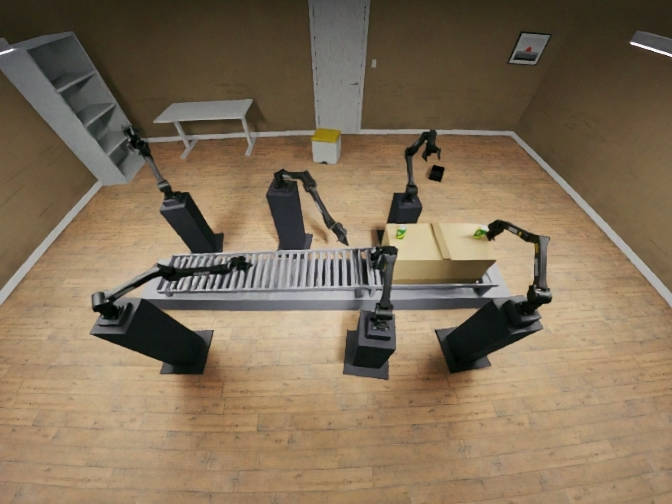

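Same pairing as before.

Request:
{"method": "execute_actions", "body": {"actions": [{"arm1":{"joints":{"joint1_rad":-0.2}},"arm2":{"joints":{"joint1_rad":0.1,"joint3_rad":1.04,"joint4_rad":0.8}}}], "cameras": []}}

Request:
{"method": "execute_actions", "body": {"actions": [{"arm1":{"joints":{"joint1_rad":-0.11}},"arm2":{"joints":{"joint1_rad":0.22}}}], "cameras": []}}

Request:
{"method": "execute_actions", "body": {"actions": [{"arm1":{"joints":{"joint1_rad":-0.02}},"arm2":{"joints":{"joint1_rad":0.34}}}], "cameras": []}}

Request:
{"method": "execute_actions", "body": {"actions": [{"arm1":{"joints":{"joint1_rad":0.07}},"arm2":{"joints":{"joint1_rad":0.46}}}], "cameras": ["arm5_cam_wrist","cam_high"]}}

Scene clock: 12.93 s.
Motor temperatures (°C, as the motors report them): arm1=[26 32 30 29 28 29] | arm2=[27 29 29 29 28 26] | arm3=[29 33 33 27 29 29] | arm4=[28 26 29 28 29 27] | arm5=[29 34 31 28 29 29] | arm6=[27 28 30 28 27 28]
arm1.joint_positions: joint1_rad=-0.205 joint2_rad=+2.676 joint3_rad=+2.133 joint4_rad=-0.997 joint5_rad=-0.396 joint6_rad=-0.010 gripper_m=+0.000
arm1.joint_status: all done
arm1.hand: x=-1.2328 y=-0.0526 z=+0.7611 quat_wxyz=(-0.163, -0.726, -0.658, -0.118) (m; scene frame)
arm2.joint_positions: joint1_rad=+0.112 joint2_rad=+2.335 joint3_rad=+1.039 joint4_rad=+0.777 joint5_rad=-0.004 joint6_rad=-0.008 gripper_m=+0.000
arm2.joint_status: all done
arm2.hand: x=-0.3099 y=+0.0313 z=+0.6793 quat_wxyz=(-0.349, -0.623, -0.601, +0.360) (m; scene frame)
arm3.joint_positions: joint1_rad=-0.927 joint2_rad=+3.119 joint3_rad=+2.461 joint4_rad=+0.085 joint5_rad=-0.003 joint6_rad=+0.004 gripper_m=+0.000
arm3.joint_status: not commanded
arm3.hand: x=+0.7044 y=+0.0708 z=+0.6522 quat_wxyz=(-0.153, -0.834, -0.280, +0.449) (m; scene frame)
arm4.joint_positions: joint1_rad=+0.401 joint2_rad=+0.492 joint3_rad=+1.360 joint4_rad=-1.289 joint5_rad=-0.072 joint6_rad=-0.491 gripper_m=+0.095
arm4.joint_status: not commanded
arm4.hand: x=+1.4879 y=-0.5145 z=+1.4003 quat_wxyz=(-0.343, +0.820, -0.170, -0.425) (m; scene frame)
arm5.joint_positions: joint1_rad=+0.987 joint2_rad=+2.725 joint3_rad=+1.810 joint4_rad=+0.377 joint5_rad=+0.000 joint6_rad=-0.015 gripper_m=+0.001
arm5.joint_status: not commanded
arm5.hand: x=-0.1434 y=-0.0880 z=+0.7084 quat_wxyz=(-0.183, +0.817, -0.303, -0.455) (m; scene frame)
arm6.joint_positions: joint1_rad=-0.027 joint2_rad=+0.632 joint3_rad=+1.457 joint4_rad=-1.190 joint5_rad=-0.010 joint6_rad=+0.208 gripper_m=+0.095
arm6.joint_status: not commanded
arm6.hand: x=-0.8000 y=-0.4238 z=+1.3095 quat_wxyz=(-0.353, +0.519, -0.634, -0.451) (m; scene frame)
pictures: none
No camera images: the call's "cameras" was empty. Leave "cameras" out to get every camera's image.

Scene clock: 14.40 s.
Motor temperatures (°C, as the motors report them): arm1=[26 33 30 29 28 29] | arm2=[27 29 29 29 28 26] | arm3=[29 34 33 27 29 29] | arm4=[28 26 29 28 29 27] | arm5=[29 34 32 28 29 29] | arm6=[27 28 30 28 27 28]
arm1.joint_positions: joint1_rad=-0.140 joint2_rad=+2.675 joint3_rad=+2.133 joint4_rad=-0.997 joint5_rad=-0.391 joint6_rad=-0.012 gripper_m=+0.000
arm1.joint_status: all done
arm1.hand: x=-1.1864 y=-0.0526 z=+0.7618 quat_wxyz=(-0.158, -0.704, -0.682, -0.121) (m; scene frame)
arm2.joint_positions: joint1_rad=+0.230 joint2_rad=+2.335 joint3_rad=+1.039 joint4_rad=+0.777 joint5_rad=-0.001 joint6_rad=-0.008 gripper_m=+0.000
arm2.joint_status: all done
arm2.hand: x=-0.2336 y=+0.0325 z=+0.6799 quat_wxyz=(-0.369, -0.587, -0.636, +0.340) (m; scene frame)
arm3.joint_positions: joint1_rad=-0.927 joint2_rad=+3.119 joint3_rad=+2.461 joint4_rad=+0.085 joint5_rad=-0.003 joint6_rad=+0.004 gripper_m=+0.000
arm3.joint_status: not commanded
arm3.hand: x=+0.7044 y=+0.0708 z=+0.6522 quat_wxyz=(-0.153, -0.834, -0.280, +0.449) (m; scene frame)
arm4.joint_positions: joint1_rad=+0.401 joint2_rad=+0.492 joint3_rad=+1.360 joint4_rad=-1.289 joint5_rad=-0.072 joint6_rad=-0.491 gripper_m=+0.095
arm4.joint_status: not commanded
arm4.hand: x=+1.4879 y=-0.5145 z=+1.4003 quat_wxyz=(-0.343, +0.820, -0.170, -0.425) (m; scene frame)
arm5.joint_positions: joint1_rad=+0.987 joint2_rad=+2.725 joint3_rad=+1.810 joint4_rad=+0.377 joint5_rad=+0.000 joint6_rad=-0.015 gripper_m=+0.001
arm5.joint_status: not commanded
arm5.hand: x=-0.1434 y=-0.0880 z=+0.7084 quat_wxyz=(-0.183, +0.817, -0.303, -0.455) (m; scene frame)
arm6.joint_positions: joint1_rad=-0.027 joint2_rad=+0.632 joint3_rad=+1.457 joint4_rad=-1.190 joint5_rad=-0.010 joint6_rad=+0.208 gripper_m=+0.095
arm6.joint_status: not commanded
arm6.hand: x=-0.8000 y=-0.4238 z=+1.3095 quat_wxyz=(-0.353, +0.519, -0.634, -0.451) (m; scene frame)
pictures: none
No camera images: the call's "cameras" was empty. Leave "cameras" out to get every camera's image.

Scene clock: 16.20 s.
Motor temperatures (°C, as the motors report them): arm1=[26 33 30 29 28 29] | arm2=[27 29 30 29 28 26] | arm3=[29 34 34 27 29 29] | arm4=[28 26 30 28 29 27] | arm5=[29 34 32 28 29 29] | arm6=[27 28 31 28 27 28]
arm1.joint_positions: joint1_rad=-0.027 joint2_rad=+2.675 joint3_rad=+2.133 joint4_rad=-0.997 joint5_rad=-0.396 joint6_rad=-0.001 gripper_m=+0.000
arm1.joint_status: all done
arm1.hand: x=-1.1035 y=-0.0447 z=+0.7626 quat_wxyz=(-0.152, -0.668, -0.717, -0.131) (m; scene frame)
arm2.joint_positions: joint1_rad=+0.350 joint2_rad=+2.335 joint3_rad=+1.039 joint4_rad=+0.777 joint5_rad=-0.001 joint6_rad=-0.008 gripper_m=+0.000
arm2.joint_status: all done
arm2.hand: x=-0.1562 y=+0.0430 z=+0.6806 quat_wxyz=(-0.389, -0.548, -0.669, +0.317) (m; scene frame)
arm3.joint_positions: joint1_rad=-0.927 joint2_rad=+3.119 joint3_rad=+2.461 joint4_rad=+0.085 joint5_rad=-0.003 joint6_rad=+0.004 gripper_m=+0.000
arm3.joint_status: not commanded
arm3.hand: x=+0.7044 y=+0.0708 z=+0.6522 quat_wxyz=(-0.153, -0.834, -0.280, +0.449) (m; scene frame)
arm4.joint_positions: joint1_rad=+0.401 joint2_rad=+0.492 joint3_rad=+1.360 joint4_rad=-1.289 joint5_rad=-0.072 joint6_rad=-0.491 gripper_m=+0.095
arm4.joint_status: not commanded
arm4.hand: x=+1.4879 y=-0.5145 z=+1.4003 quat_wxyz=(-0.343, +0.820, -0.170, -0.425) (m; scene frame)
arm5.joint_positions: joint1_rad=+0.987 joint2_rad=+2.725 joint3_rad=+1.810 joint4_rad=+0.377 joint5_rad=+0.000 joint6_rad=-0.015 gripper_m=+0.001
arm5.joint_status: not commanded
arm5.hand: x=-0.1434 y=-0.0880 z=+0.7084 quat_wxyz=(-0.183, +0.817, -0.303, -0.455) (m; scene frame)
arm6.joint_positions: joint1_rad=-0.027 joint2_rad=+0.632 joint3_rad=+1.457 joint4_rad=-1.190 joint5_rad=-0.010 joint6_rad=+0.208 gripper_m=+0.095
arm6.joint_status: not commanded
arm6.hand: x=-0.8000 y=-0.4238 z=+1.3095 quat_wxyz=(-0.353, +0.519, -0.634, -0.451) (m; scene frame)
pictures: none
No camera images: the call's "cameras" was empty. Leave "cameras" out to get every camera's image.

Scene clock: 17.93 s.
Motor temperatures (°C, as the motors report them): arm1=[26 33 30 29 28 29] | arm2=[27 29 30 30 28 26] | arm3=[29 34 34 27 29 29] | arm4=[28 26 30 28 29 27] | arm5=[29 34 32 28 29 29] | arm6=[27 28 31 28 27 28]
arm1.joint_positions: joint1_rad=+0.046 joint2_rad=+2.675 joint3_rad=+2.133 joint4_rad=-0.998 joint5_rad=-0.393 joint6_rad=+0.008 gripper_m=+0.000
arm1.joint_status: all done
arm1.hand: x=-1.0521 y=-0.0346 z=+0.7626 quat_wxyz=(-0.145, -0.645, -0.738, -0.136) (m; scene frame)
arm2.joint_positions: joint1_rad=+0.470 joint2_rad=+2.335 joint3_rad=+1.039 joint4_rad=+0.777 joint5_rad=+0.000 joint6_rad=-0.008 gripper_m=+0.000
arm2.joint_status: all done
arm2.hand: x=-0.0809 y=+0.0626 z=+0.6812 quat_wxyz=(-0.408, -0.507, -0.701, +0.294) (m; scene frame)
arm3.joint_positions: joint1_rad=-0.927 joint2_rad=+3.119 joint3_rad=+2.461 joint4_rad=+0.085 joint5_rad=-0.003 joint6_rad=+0.004 gripper_m=+0.000
arm3.joint_status: not commanded
arm3.hand: x=+0.7044 y=+0.0708 z=+0.6522 quat_wxyz=(-0.153, -0.834, -0.280, +0.449) (m; scene frame)
arm4.joint_positions: joint1_rad=+0.401 joint2_rad=+0.492 joint3_rad=+1.360 joint4_rad=-1.289 joint5_rad=-0.072 joint6_rad=-0.491 gripper_m=+0.095
arm4.joint_status: not commanded
arm4.hand: x=+1.4879 y=-0.5145 z=+1.4003 quat_wxyz=(-0.343, +0.820, -0.170, -0.425) (m; scene frame)
arm5.joint_positions: joint1_rad=+0.987 joint2_rad=+2.725 joint3_rad=+1.810 joint4_rad=+0.377 joint5_rad=+0.000 joint6_rad=-0.015 gripper_m=+0.001
arm5.joint_status: not commanded
arm5.hand: x=-0.1434 y=-0.0880 z=+0.7084 quat_wxyz=(-0.183, +0.817, -0.303, -0.455) (m; scene frame)
arm6.joint_positions: joint1_rad=-0.027 joint2_rad=+0.632 joint3_rad=+1.457 joint4_rad=-1.190 joint5_rad=-0.010 joint6_rad=+0.208 gripper_m=+0.095
arm6.joint_status: not commanded
arm6.hand: x=-0.8000 y=-0.4238 z=+1.3095 quat_wxyz=(-0.353, +0.519, -0.634, -0.451) (m; scene frame)
pictures: arm5_cam_wrist, cam_high
camera_calibration (this result's frames):
arm5_cam_wrist: T_world_to_cam=[[0.661301, 0.749897, 0.0183017, 0.145191], [0.693647, -0.602044, -0.39547, 0.33258], [-0.285544, 0.27422, -0.918296, 0.760808], [0, 0, 0, 1]] pos_world=[-0.109464, -0.117279, 0.827515]
Images, in order (width x height): arm5_cam_wrist 504x504, cam_high 672x504.

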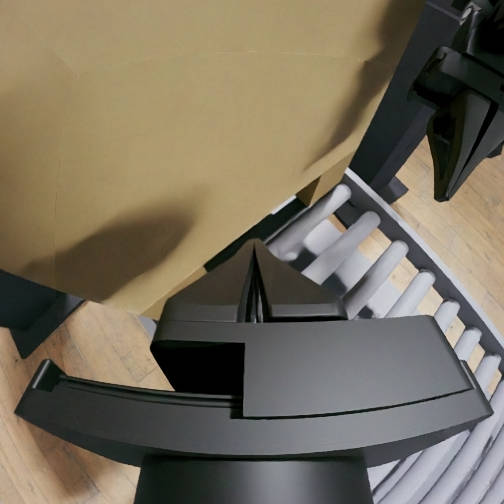

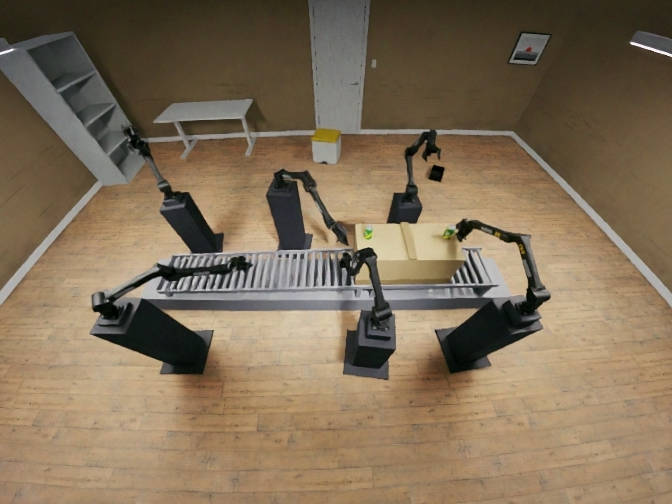

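Request:
{"method": "execute_actions", "body": {"actions": [{"arm1":{"joints":{"joint1_rad":0.15}},"arm2":{"joints":{"joint1_rad":1.7}},"arm5":{"joints":{"joint1_rad":0.95}}}], "cameras": []}}

Request:
{"method": "execute_actions", "body": {"actions": [{"arm1":{"joints":{"joint1_rad":0.24}},"arm5":{"joints":{"joint1_rad":0.89,"joint3_rad":1.72,"joint4_rad":0.5}}}], "cameras": []}}

Request:
{"method": "execute_actions", "body": {"actions": [{"arm1":{"joints":{"joint1_rad":0.33}},"arm5":{"joints":{"joint1_rad":0.83,"joint3_rad":1.62,"joint4_rad":0.6}}}], "cameras": ["arm1_cam_wrist","arm5_cam_wrist","cam_high"]}}

Scene clock: 20.63 s.
Motor temperatures (°C, as the motors report them): arm1=[26 33 31 29 28 29] | arm2=[27 29 30 30 28 26] | arm3=[29 35 34 27 29 29] | arm4=[28 26 30 28 29 27] | arm5=[29 35 32 28 29 29] | arm6=[27 28 31 28 27 28]
arm1.joint_positions: joint1_rad=+0.142 joint2_rad=+2.675 joint3_rad=+2.133 joint4_rad=-0.998 joint5_rad=-0.396 joint6_rad=+0.010 gripper_m=+0.000
arm1.joint_status: all done
arm1.hand: x=-0.9842 y=-0.0156 z=+0.7630 quat_wxyz=(-0.138, -0.609, -0.768, -0.144) (m; scene frame)
arm2.joint_positions: joint1_rad=+1.705 joint2_rad=+2.335 joint3_rad=+1.039 joint4_rad=+0.780 joint5_rad=-0.001 joint6_rad=-0.008 gripper_m=+0.000
arm2.joint_status: all done
arm2.hand: x=+0.3683 y=+0.6671 z=+0.6868 quat_wxyz=(-0.507, -0.006, -0.862, +0.006) (m; scene frame)
arm3.joint_positions: joint1_rad=-0.927 joint2_rad=+3.119 joint3_rad=+2.461 joint4_rad=+0.085 joint5_rad=-0.003 joint6_rad=+0.004 gripper_m=+0.000
arm3.joint_status: not commanded
arm3.hand: x=+0.7044 y=+0.0708 z=+0.6522 quat_wxyz=(-0.153, -0.834, -0.280, +0.449) (m; scene frame)
arm4.joint_positions: joint1_rad=+0.401 joint2_rad=+0.492 joint3_rad=+1.360 joint4_rad=-1.289 joint5_rad=-0.072 joint6_rad=-0.491 gripper_m=+0.095
arm4.joint_status: not commanded
arm4.hand: x=+1.4879 y=-0.5145 z=+1.4003 quat_wxyz=(-0.343, +0.820, -0.170, -0.425) (m; scene frame)
arm5.joint_positions: joint1_rad=+0.948 joint2_rad=+2.725 joint3_rad=+1.810 joint4_rad=+0.377 joint5_rad=+0.003 joint6_rad=-0.015 gripper_m=+0.001
arm5.joint_status: all done
arm5.hand: x=-0.1205 y=-0.0635 z=+0.7088 quat_wxyz=(-0.193, +0.811, -0.320, -0.451) (m; scene frame)
arm6.joint_positions: joint1_rad=-0.027 joint2_rad=+0.632 joint3_rad=+1.457 joint4_rad=-1.190 joint5_rad=-0.010 joint6_rad=+0.208 gripper_m=+0.095
arm6.joint_status: not commanded
arm6.hand: x=-0.8000 y=-0.4238 z=+1.3095 quat_wxyz=(-0.353, +0.519, -0.634, -0.451) (m; scene frame)
pictures: none
No camera images: the call's "cameras" was empty. Leave "cameras" out to get every camera's image.

Scene clock: 22.37 s.
Motor temperatures (°C, as the motors report them): arm1=[26 34 31 29 28 29] | arm2=[27 29 30 30 28 26] | arm3=[29 35 35 27 29 29] | arm4=[28 26 30 28 29 27] | arm5=[29 35 32 28 29 29] | arm6=[27 28 31 28 27 28]
arm1.joint_positions: joint1_rad=+0.231 joint2_rad=+2.675 joint3_rad=+2.133 joint4_rad=-1.000 joint5_rad=-0.396 joint6_rad=+0.010 gripper_m=+0.000
arm1.joint_status: all done
arm1.hand: x=-0.9239 y=+0.0079 z=+0.7631 quat_wxyz=(-0.131, -0.575, -0.794, -0.150) (m; scene frame)
arm2.joint_positions: joint1_rad=+1.705 joint2_rad=+2.335 joint3_rad=+1.039 joint4_rad=+0.780 joint5_rad=-0.001 joint6_rad=-0.008 gripper_m=+0.000
arm2.joint_status: not commanded
arm2.hand: x=+0.3683 y=+0.6671 z=+0.6868 quat_wxyz=(-0.507, -0.006, -0.862, +0.006) (m; scene frame)
arm3.joint_positions: joint1_rad=-0.927 joint2_rad=+3.119 joint3_rad=+2.461 joint4_rad=+0.085 joint5_rad=-0.003 joint6_rad=+0.004 gripper_m=+0.000
arm3.joint_status: not commanded
arm3.hand: x=+0.7044 y=+0.0708 z=+0.6522 quat_wxyz=(-0.153, -0.834, -0.280, +0.449) (m; scene frame)
arm4.joint_positions: joint1_rad=+0.401 joint2_rad=+0.492 joint3_rad=+1.360 joint4_rad=-1.289 joint5_rad=-0.072 joint6_rad=-0.491 gripper_m=+0.095
arm4.joint_status: not commanded
arm4.hand: x=+1.4879 y=-0.5145 z=+1.4003 quat_wxyz=(-0.343, +0.820, -0.170, -0.425) (m; scene frame)
arm5.joint_positions: joint1_rad=+0.882 joint2_rad=+2.725 joint3_rad=+1.711 joint4_rad=+0.475 joint5_rad=+0.001 joint6_rad=-0.015 gripper_m=+0.001
arm5.joint_status: all done
arm5.hand: x=-0.0598 y=-0.0486 z=+0.6877 quat_wxyz=(-0.207, +0.800, -0.346, -0.445) (m; scene frame)
arm6.joint_positions: joint1_rad=-0.027 joint2_rad=+0.632 joint3_rad=+1.457 joint4_rad=-1.190 joint5_rad=-0.010 joint6_rad=+0.208 gripper_m=+0.095
arm6.joint_status: not commanded
arm6.hand: x=-0.8000 y=-0.4238 z=+1.3095 quat_wxyz=(-0.353, +0.519, -0.634, -0.451) (m; scene frame)
pictures: none
No camera images: the call's "cameras" was empty. Leave "cameras" out to get every camera's image.

Scene clock: 25.43 s.
Motor temperatures (°C, as the motors report them): arm1=[26 34 31 29 28 29] | arm2=[27 29 30 30 28 26] | arm3=[29 36 35 27 29 29] | arm4=[28 26 30 28 29 27] | arm5=[30 35 32 28 29 29] | arm6=[27 28 31 28 27 28]
arm1.joint_positions: joint1_rad=+0.324 joint2_rad=+2.675 joint3_rad=+2.133 joint4_rad=-1.002 joint5_rad=-0.396 joint6_rad=+0.010 gripper_m=+0.000
arm1.joint_status: all done
arm1.hand: x=-0.8635 y=+0.0382 z=+0.7632 quat_wxyz=(-0.123, -0.537, -0.820, -0.156) (m; scene frame)
arm2.joint_positions: joint1_rad=+1.705 joint2_rad=+2.335 joint3_rad=+1.039 joint4_rad=+0.780 joint5_rad=-0.001 joint6_rad=-0.008 gripper_m=+0.000
arm2.joint_status: not commanded
arm2.hand: x=+0.3683 y=+0.6671 z=+0.6868 quat_wxyz=(-0.507, -0.006, -0.862, +0.006) (m; scene frame)
arm3.joint_positions: joint1_rad=-0.927 joint2_rad=+3.119 joint3_rad=+2.461 joint4_rad=+0.085 joint5_rad=-0.003 joint6_rad=+0.004 gripper_m=+0.000
arm3.joint_status: not commanded
arm3.hand: x=+0.7044 y=+0.0708 z=+0.6522 quat_wxyz=(-0.153, -0.834, -0.280, +0.449) (m; scene frame)
arm4.joint_positions: joint1_rad=+0.401 joint2_rad=+0.492 joint3_rad=+1.360 joint4_rad=-1.289 joint5_rad=-0.072 joint6_rad=-0.491 gripper_m=+0.095
arm4.joint_status: not commanded
arm4.hand: x=+1.4879 y=-0.5145 z=+1.4003 quat_wxyz=(-0.343, +0.820, -0.170, -0.425) (m; scene frame)
arm5.joint_positions: joint1_rad=+0.725 joint2_rad=+2.736 joint3_rad=+1.556 joint4_rad=+0.575 joint5_rad=+0.018 joint6_rad=-0.006 gripper_m=+0.001
arm5.joint_status: joint1_rad off_target (ended at +0.725, target +0.830); the others done
arm5.hand: x=+0.0787 y=-0.0237 z=+0.6425 quat_wxyz=(-0.233, +0.780, -0.422, -0.399) (m; scene frame)
arm6.joint_positions: joint1_rad=-0.027 joint2_rad=+0.632 joint3_rad=+1.457 joint4_rad=-1.190 joint5_rad=-0.010 joint6_rad=+0.208 gripper_m=+0.095
arm6.joint_status: not commanded
arm6.hand: x=-0.8000 y=-0.4238 z=+1.3095 quat_wxyz=(-0.353, +0.519, -0.634, -0.451) (m; scene frame)
pictures: arm1_cam_wrist, arm5_cam_wrist, cam_high
camera_calibration (this result's frames):
arm1_cam_wrist: T_world_to_cam=[[-0.84338, -0.372487, -0.387251, -0.417378], [-0.532372, 0.676838, 0.5084, -0.867062], [0.072734, 0.634936, -0.769133, 0.750953], [0, 0, 0, 1]] pos_world=[-0.868228, -0.0454143, 0.856767]
arm5_cam_wrist: T_world_to_cam=[[0.843766, 0.536254, 0.022155, -0.0706232], [0.511563, -0.791057, -0.335456, 0.162419], [-0.162364, 0.29438, -0.941795, 0.751904], [0, 0, 0, 1]] pos_world=[0.0985839, -0.0549909, 0.764188]
Images, in order (width x height): arm1_cam_wrist 504x504, arm5_cam_wrist 504x504, cam_high 672x504.

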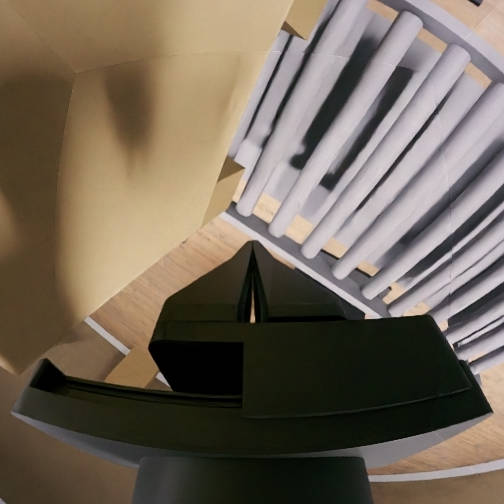

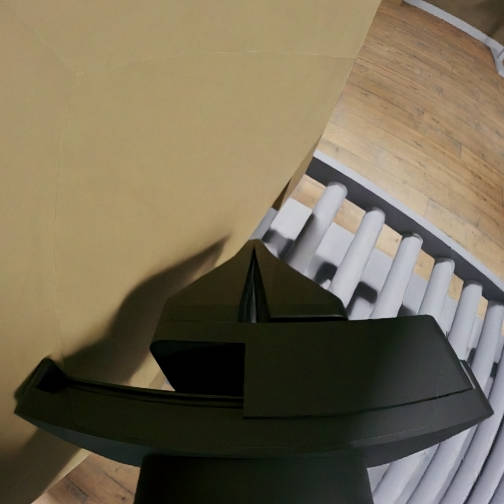

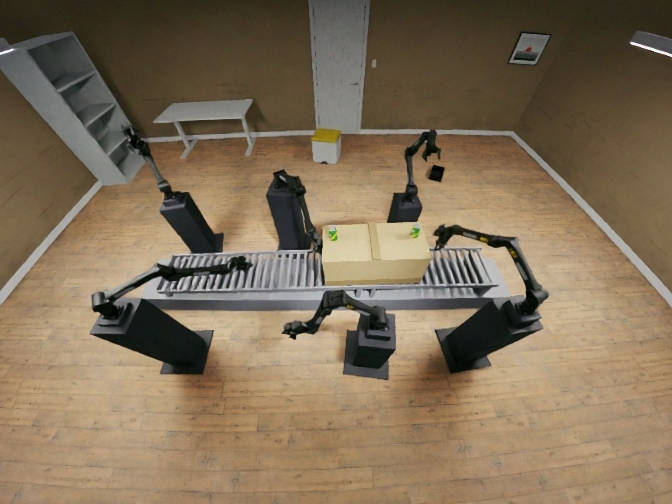

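Free, heavier.

Request:
{"method": "execute_actions", "body": {"actions": [{"arm5":{"joints":{"joint1_rad":0.75,"joint3_rad":1.5,"joint4_rad":0.73}},"arm1":{"joints":{"joint2_rad":1.6,"joint1_rad":0.0}}}], "cameras": []}}

Request:
{"method": "execute_actions", "body": {"actions": [{"arm5":{"joints":{"joint1_rad":0.67,"joint3_rad":1.38,"joint4_rad":0.86}}}], "cameras": []}}

Request:
{"method": "execute_actions", "body": {"actions": [{"arm5":{"joints":{"joint1_rad":0.58,"joint3_rad":1.25,"joint4_rad":0.98}}}], "cameras": []}}

Request:
{"method": "execute_actions", "body": {"actions": [{"arm5":{"joints":{"joint1_rad":0.46}}}], "cameras": []}}

Request:
{"method": "execute_actions", "body": {"actions": [{"arm5":{"joints":{"joint1_rad":0.34}}}], "cameras": []}}

Request:
{"method": "execute_actions", "body": {"actions": [{"arm5":{"joints":{"joint1_rad":0.22}}}], "cameras": []}}

Request:
{"method": "execute_actions", "body": {"actions": [{"arm5":{"joints":{"joint1_rad":0.1}}}], "cameras": []}}

Request:
{"method": "execute_actions", "body": {"actions": [{"arm5":{"joints":{"joint1_rad":-0.02}}}], "cameras": []}}

Request:
{"method": "execute_actions", "body": {"actions": [{"arm5":{"joints":{"joint1_rad":-0.12}}}], "cameras": ["cam_high","arm3_cam_wrist"]}}

Scene clock: 28.67 s.
Motor temperatures (°C, as the motors report them): arm1=[26 34 31 29 28 29] | arm2=[27 30 30 30 28 26] | arm3=[29 36 35 27 29 29] | arm4=[28 26 30 28 29 27] | arm5=[30 35 32 28 29 29] | arm6=[27 28 32 28 27 28]
arm1.joint_positions: joint1_rad=+0.012 joint2_rad=+1.601 joint3_rad=+2.150 joint4_rad=-1.001 joint5_rad=-0.402 joint6_rad=+0.008 gripper_m=+0.000
arm1.joint_status: all done
arm1.hand: x=-1.0890 y=+0.0565 z=+1.5559 quat_wxyz=(-0.504, -0.479, -0.683, +0.224) (m; scene frame)
arm2.joint_positions: joint1_rad=+1.705 joint2_rad=+2.335 joint3_rad=+1.039 joint4_rad=+0.780 joint5_rad=-0.001 joint6_rad=-0.008 gripper_m=+0.000
arm2.joint_status: not commanded
arm2.hand: x=+0.3683 y=+0.6671 z=+0.6868 quat_wxyz=(-0.507, -0.006, -0.862, +0.006) (m; scene frame)
arm3.joint_positions: joint1_rad=-0.927 joint2_rad=+3.119 joint3_rad=+2.461 joint4_rad=+0.085 joint5_rad=-0.003 joint6_rad=+0.004 gripper_m=+0.000
arm3.joint_status: not commanded
arm3.hand: x=+0.7044 y=+0.0708 z=+0.6522 quat_wxyz=(-0.153, -0.834, -0.280, +0.449) (m; scene frame)
arm4.joint_positions: joint1_rad=+0.401 joint2_rad=+0.492 joint3_rad=+1.360 joint4_rad=-1.289 joint5_rad=-0.072 joint6_rad=-0.491 gripper_m=+0.095
arm4.joint_status: not commanded
arm4.hand: x=+1.4879 y=-0.5145 z=+1.4003 quat_wxyz=(-0.343, +0.820, -0.170, -0.425) (m; scene frame)
arm5.joint_positions: joint1_rad=+0.623 joint2_rad=+2.739 joint3_rad=+1.432 joint4_rad=+0.698 joint5_rad=+0.029 joint6_rad=+0.002 gripper_m=+0.001
arm5.joint_status: joint1_rad off_target (ended at +0.623, target +0.750); the others done
arm5.hand: x=+0.1676 y=-0.0255 z=+0.6265 quat_wxyz=(-0.255, +0.755, -0.466, -0.385) (m; scene frame)
arm6.joint_positions: joint1_rad=-0.027 joint2_rad=+0.632 joint3_rad=+1.457 joint4_rad=-1.190 joint5_rad=-0.010 joint6_rad=+0.208 gripper_m=+0.095
arm6.joint_status: not commanded
arm6.hand: x=-0.8000 y=-0.4238 z=+1.3095 quat_wxyz=(-0.353, +0.519, -0.634, -0.451) (m; scene frame)
pictures: none
No camera images: the call's "cameras" was empty. Leave "cameras" out to get every camera's image.

Scene clock: 36.33 s.
Motor temperatures (°C, as the motors report them): arm1=[26 33 32 29 28 29] | arm2=[27 30 30 30 28 26] | arm3=[29 37 36 27 29 29] | arm4=[28 26 31 28 29 27] | arm5=[30 35 32 28 30 29] | arm6=[27 28 32 28 27 28]
arm1.joint_positions: joint1_rad=+0.012 joint2_rad=+1.601 joint3_rad=+2.150 joint4_rad=-1.001 joint5_rad=-0.402 joint6_rad=+0.008 gripper_m=+0.000
arm1.joint_status: not commanded
arm1.hand: x=-1.0890 y=+0.0565 z=+1.5559 quat_wxyz=(-0.504, -0.479, -0.683, +0.224) (m; scene frame)
arm2.joint_positions: joint1_rad=+1.705 joint2_rad=+2.335 joint3_rad=+1.039 joint4_rad=+0.780 joint5_rad=-0.001 joint6_rad=-0.008 gripper_m=+0.000
arm2.joint_status: not commanded
arm2.hand: x=+0.3683 y=+0.6671 z=+0.6868 quat_wxyz=(-0.507, -0.006, -0.862, +0.006) (m; scene frame)
arm3.joint_positions: joint1_rad=-0.927 joint2_rad=+3.119 joint3_rad=+2.461 joint4_rad=+0.085 joint5_rad=-0.003 joint6_rad=+0.004 gripper_m=+0.000
arm3.joint_status: not commanded
arm3.hand: x=+0.7044 y=+0.0708 z=+0.6522 quat_wxyz=(-0.153, -0.834, -0.280, +0.449) (m; scene frame)
arm4.joint_positions: joint1_rad=+0.401 joint2_rad=+0.492 joint3_rad=+1.360 joint4_rad=-1.289 joint5_rad=-0.072 joint6_rad=-0.491 gripper_m=+0.095
arm4.joint_status: not commanded
arm4.hand: x=+1.4879 y=-0.5145 z=+1.4003 quat_wxyz=(-0.343, +0.820, -0.170, -0.425) (m; scene frame)
arm5.joint_positions: joint1_rad=+0.554 joint2_rad=+2.739 joint3_rad=+1.328 joint4_rad=+0.831 joint5_rad=+0.029 joint6_rad=+0.012 gripper_m=+0.001
arm5.joint_status: joint1_rad time_out (moved -0.069 of +0.047); the others done
arm5.on_its_own: joint1_rad reads +0.554 and still pushes toward +0.670 since a time_out
arm5.hand: x=+0.2252 y=-0.0376 z=+0.6245 quat_wxyz=(-0.273, +0.730, -0.492, -0.388) (m; scene frame)
arm6.joint_positions: joint1_rad=-0.027 joint2_rad=+0.632 joint3_rad=+1.457 joint4_rad=-1.190 joint5_rad=-0.010 joint6_rad=+0.208 gripper_m=+0.095
arm6.joint_status: not commanded
arm6.hand: x=-0.8000 y=-0.4238 z=+1.3095 quat_wxyz=(-0.353, +0.519, -0.634, -0.451) (m; scene frame)
pictures: none
No camera images: the call's "cameras" was empty. Leave "cameras" out to get every camera's image.

not run: a stop came earlier in this reply.

not run: a stop came earlier in this reply.

not run: a stop came earlier in this reply.

not run: a stop came earlier in this reply.

not run: a stop came earlier in this reply.

not run: a stop came earlier in this reply.

not run: a stop came earlier in this reply.


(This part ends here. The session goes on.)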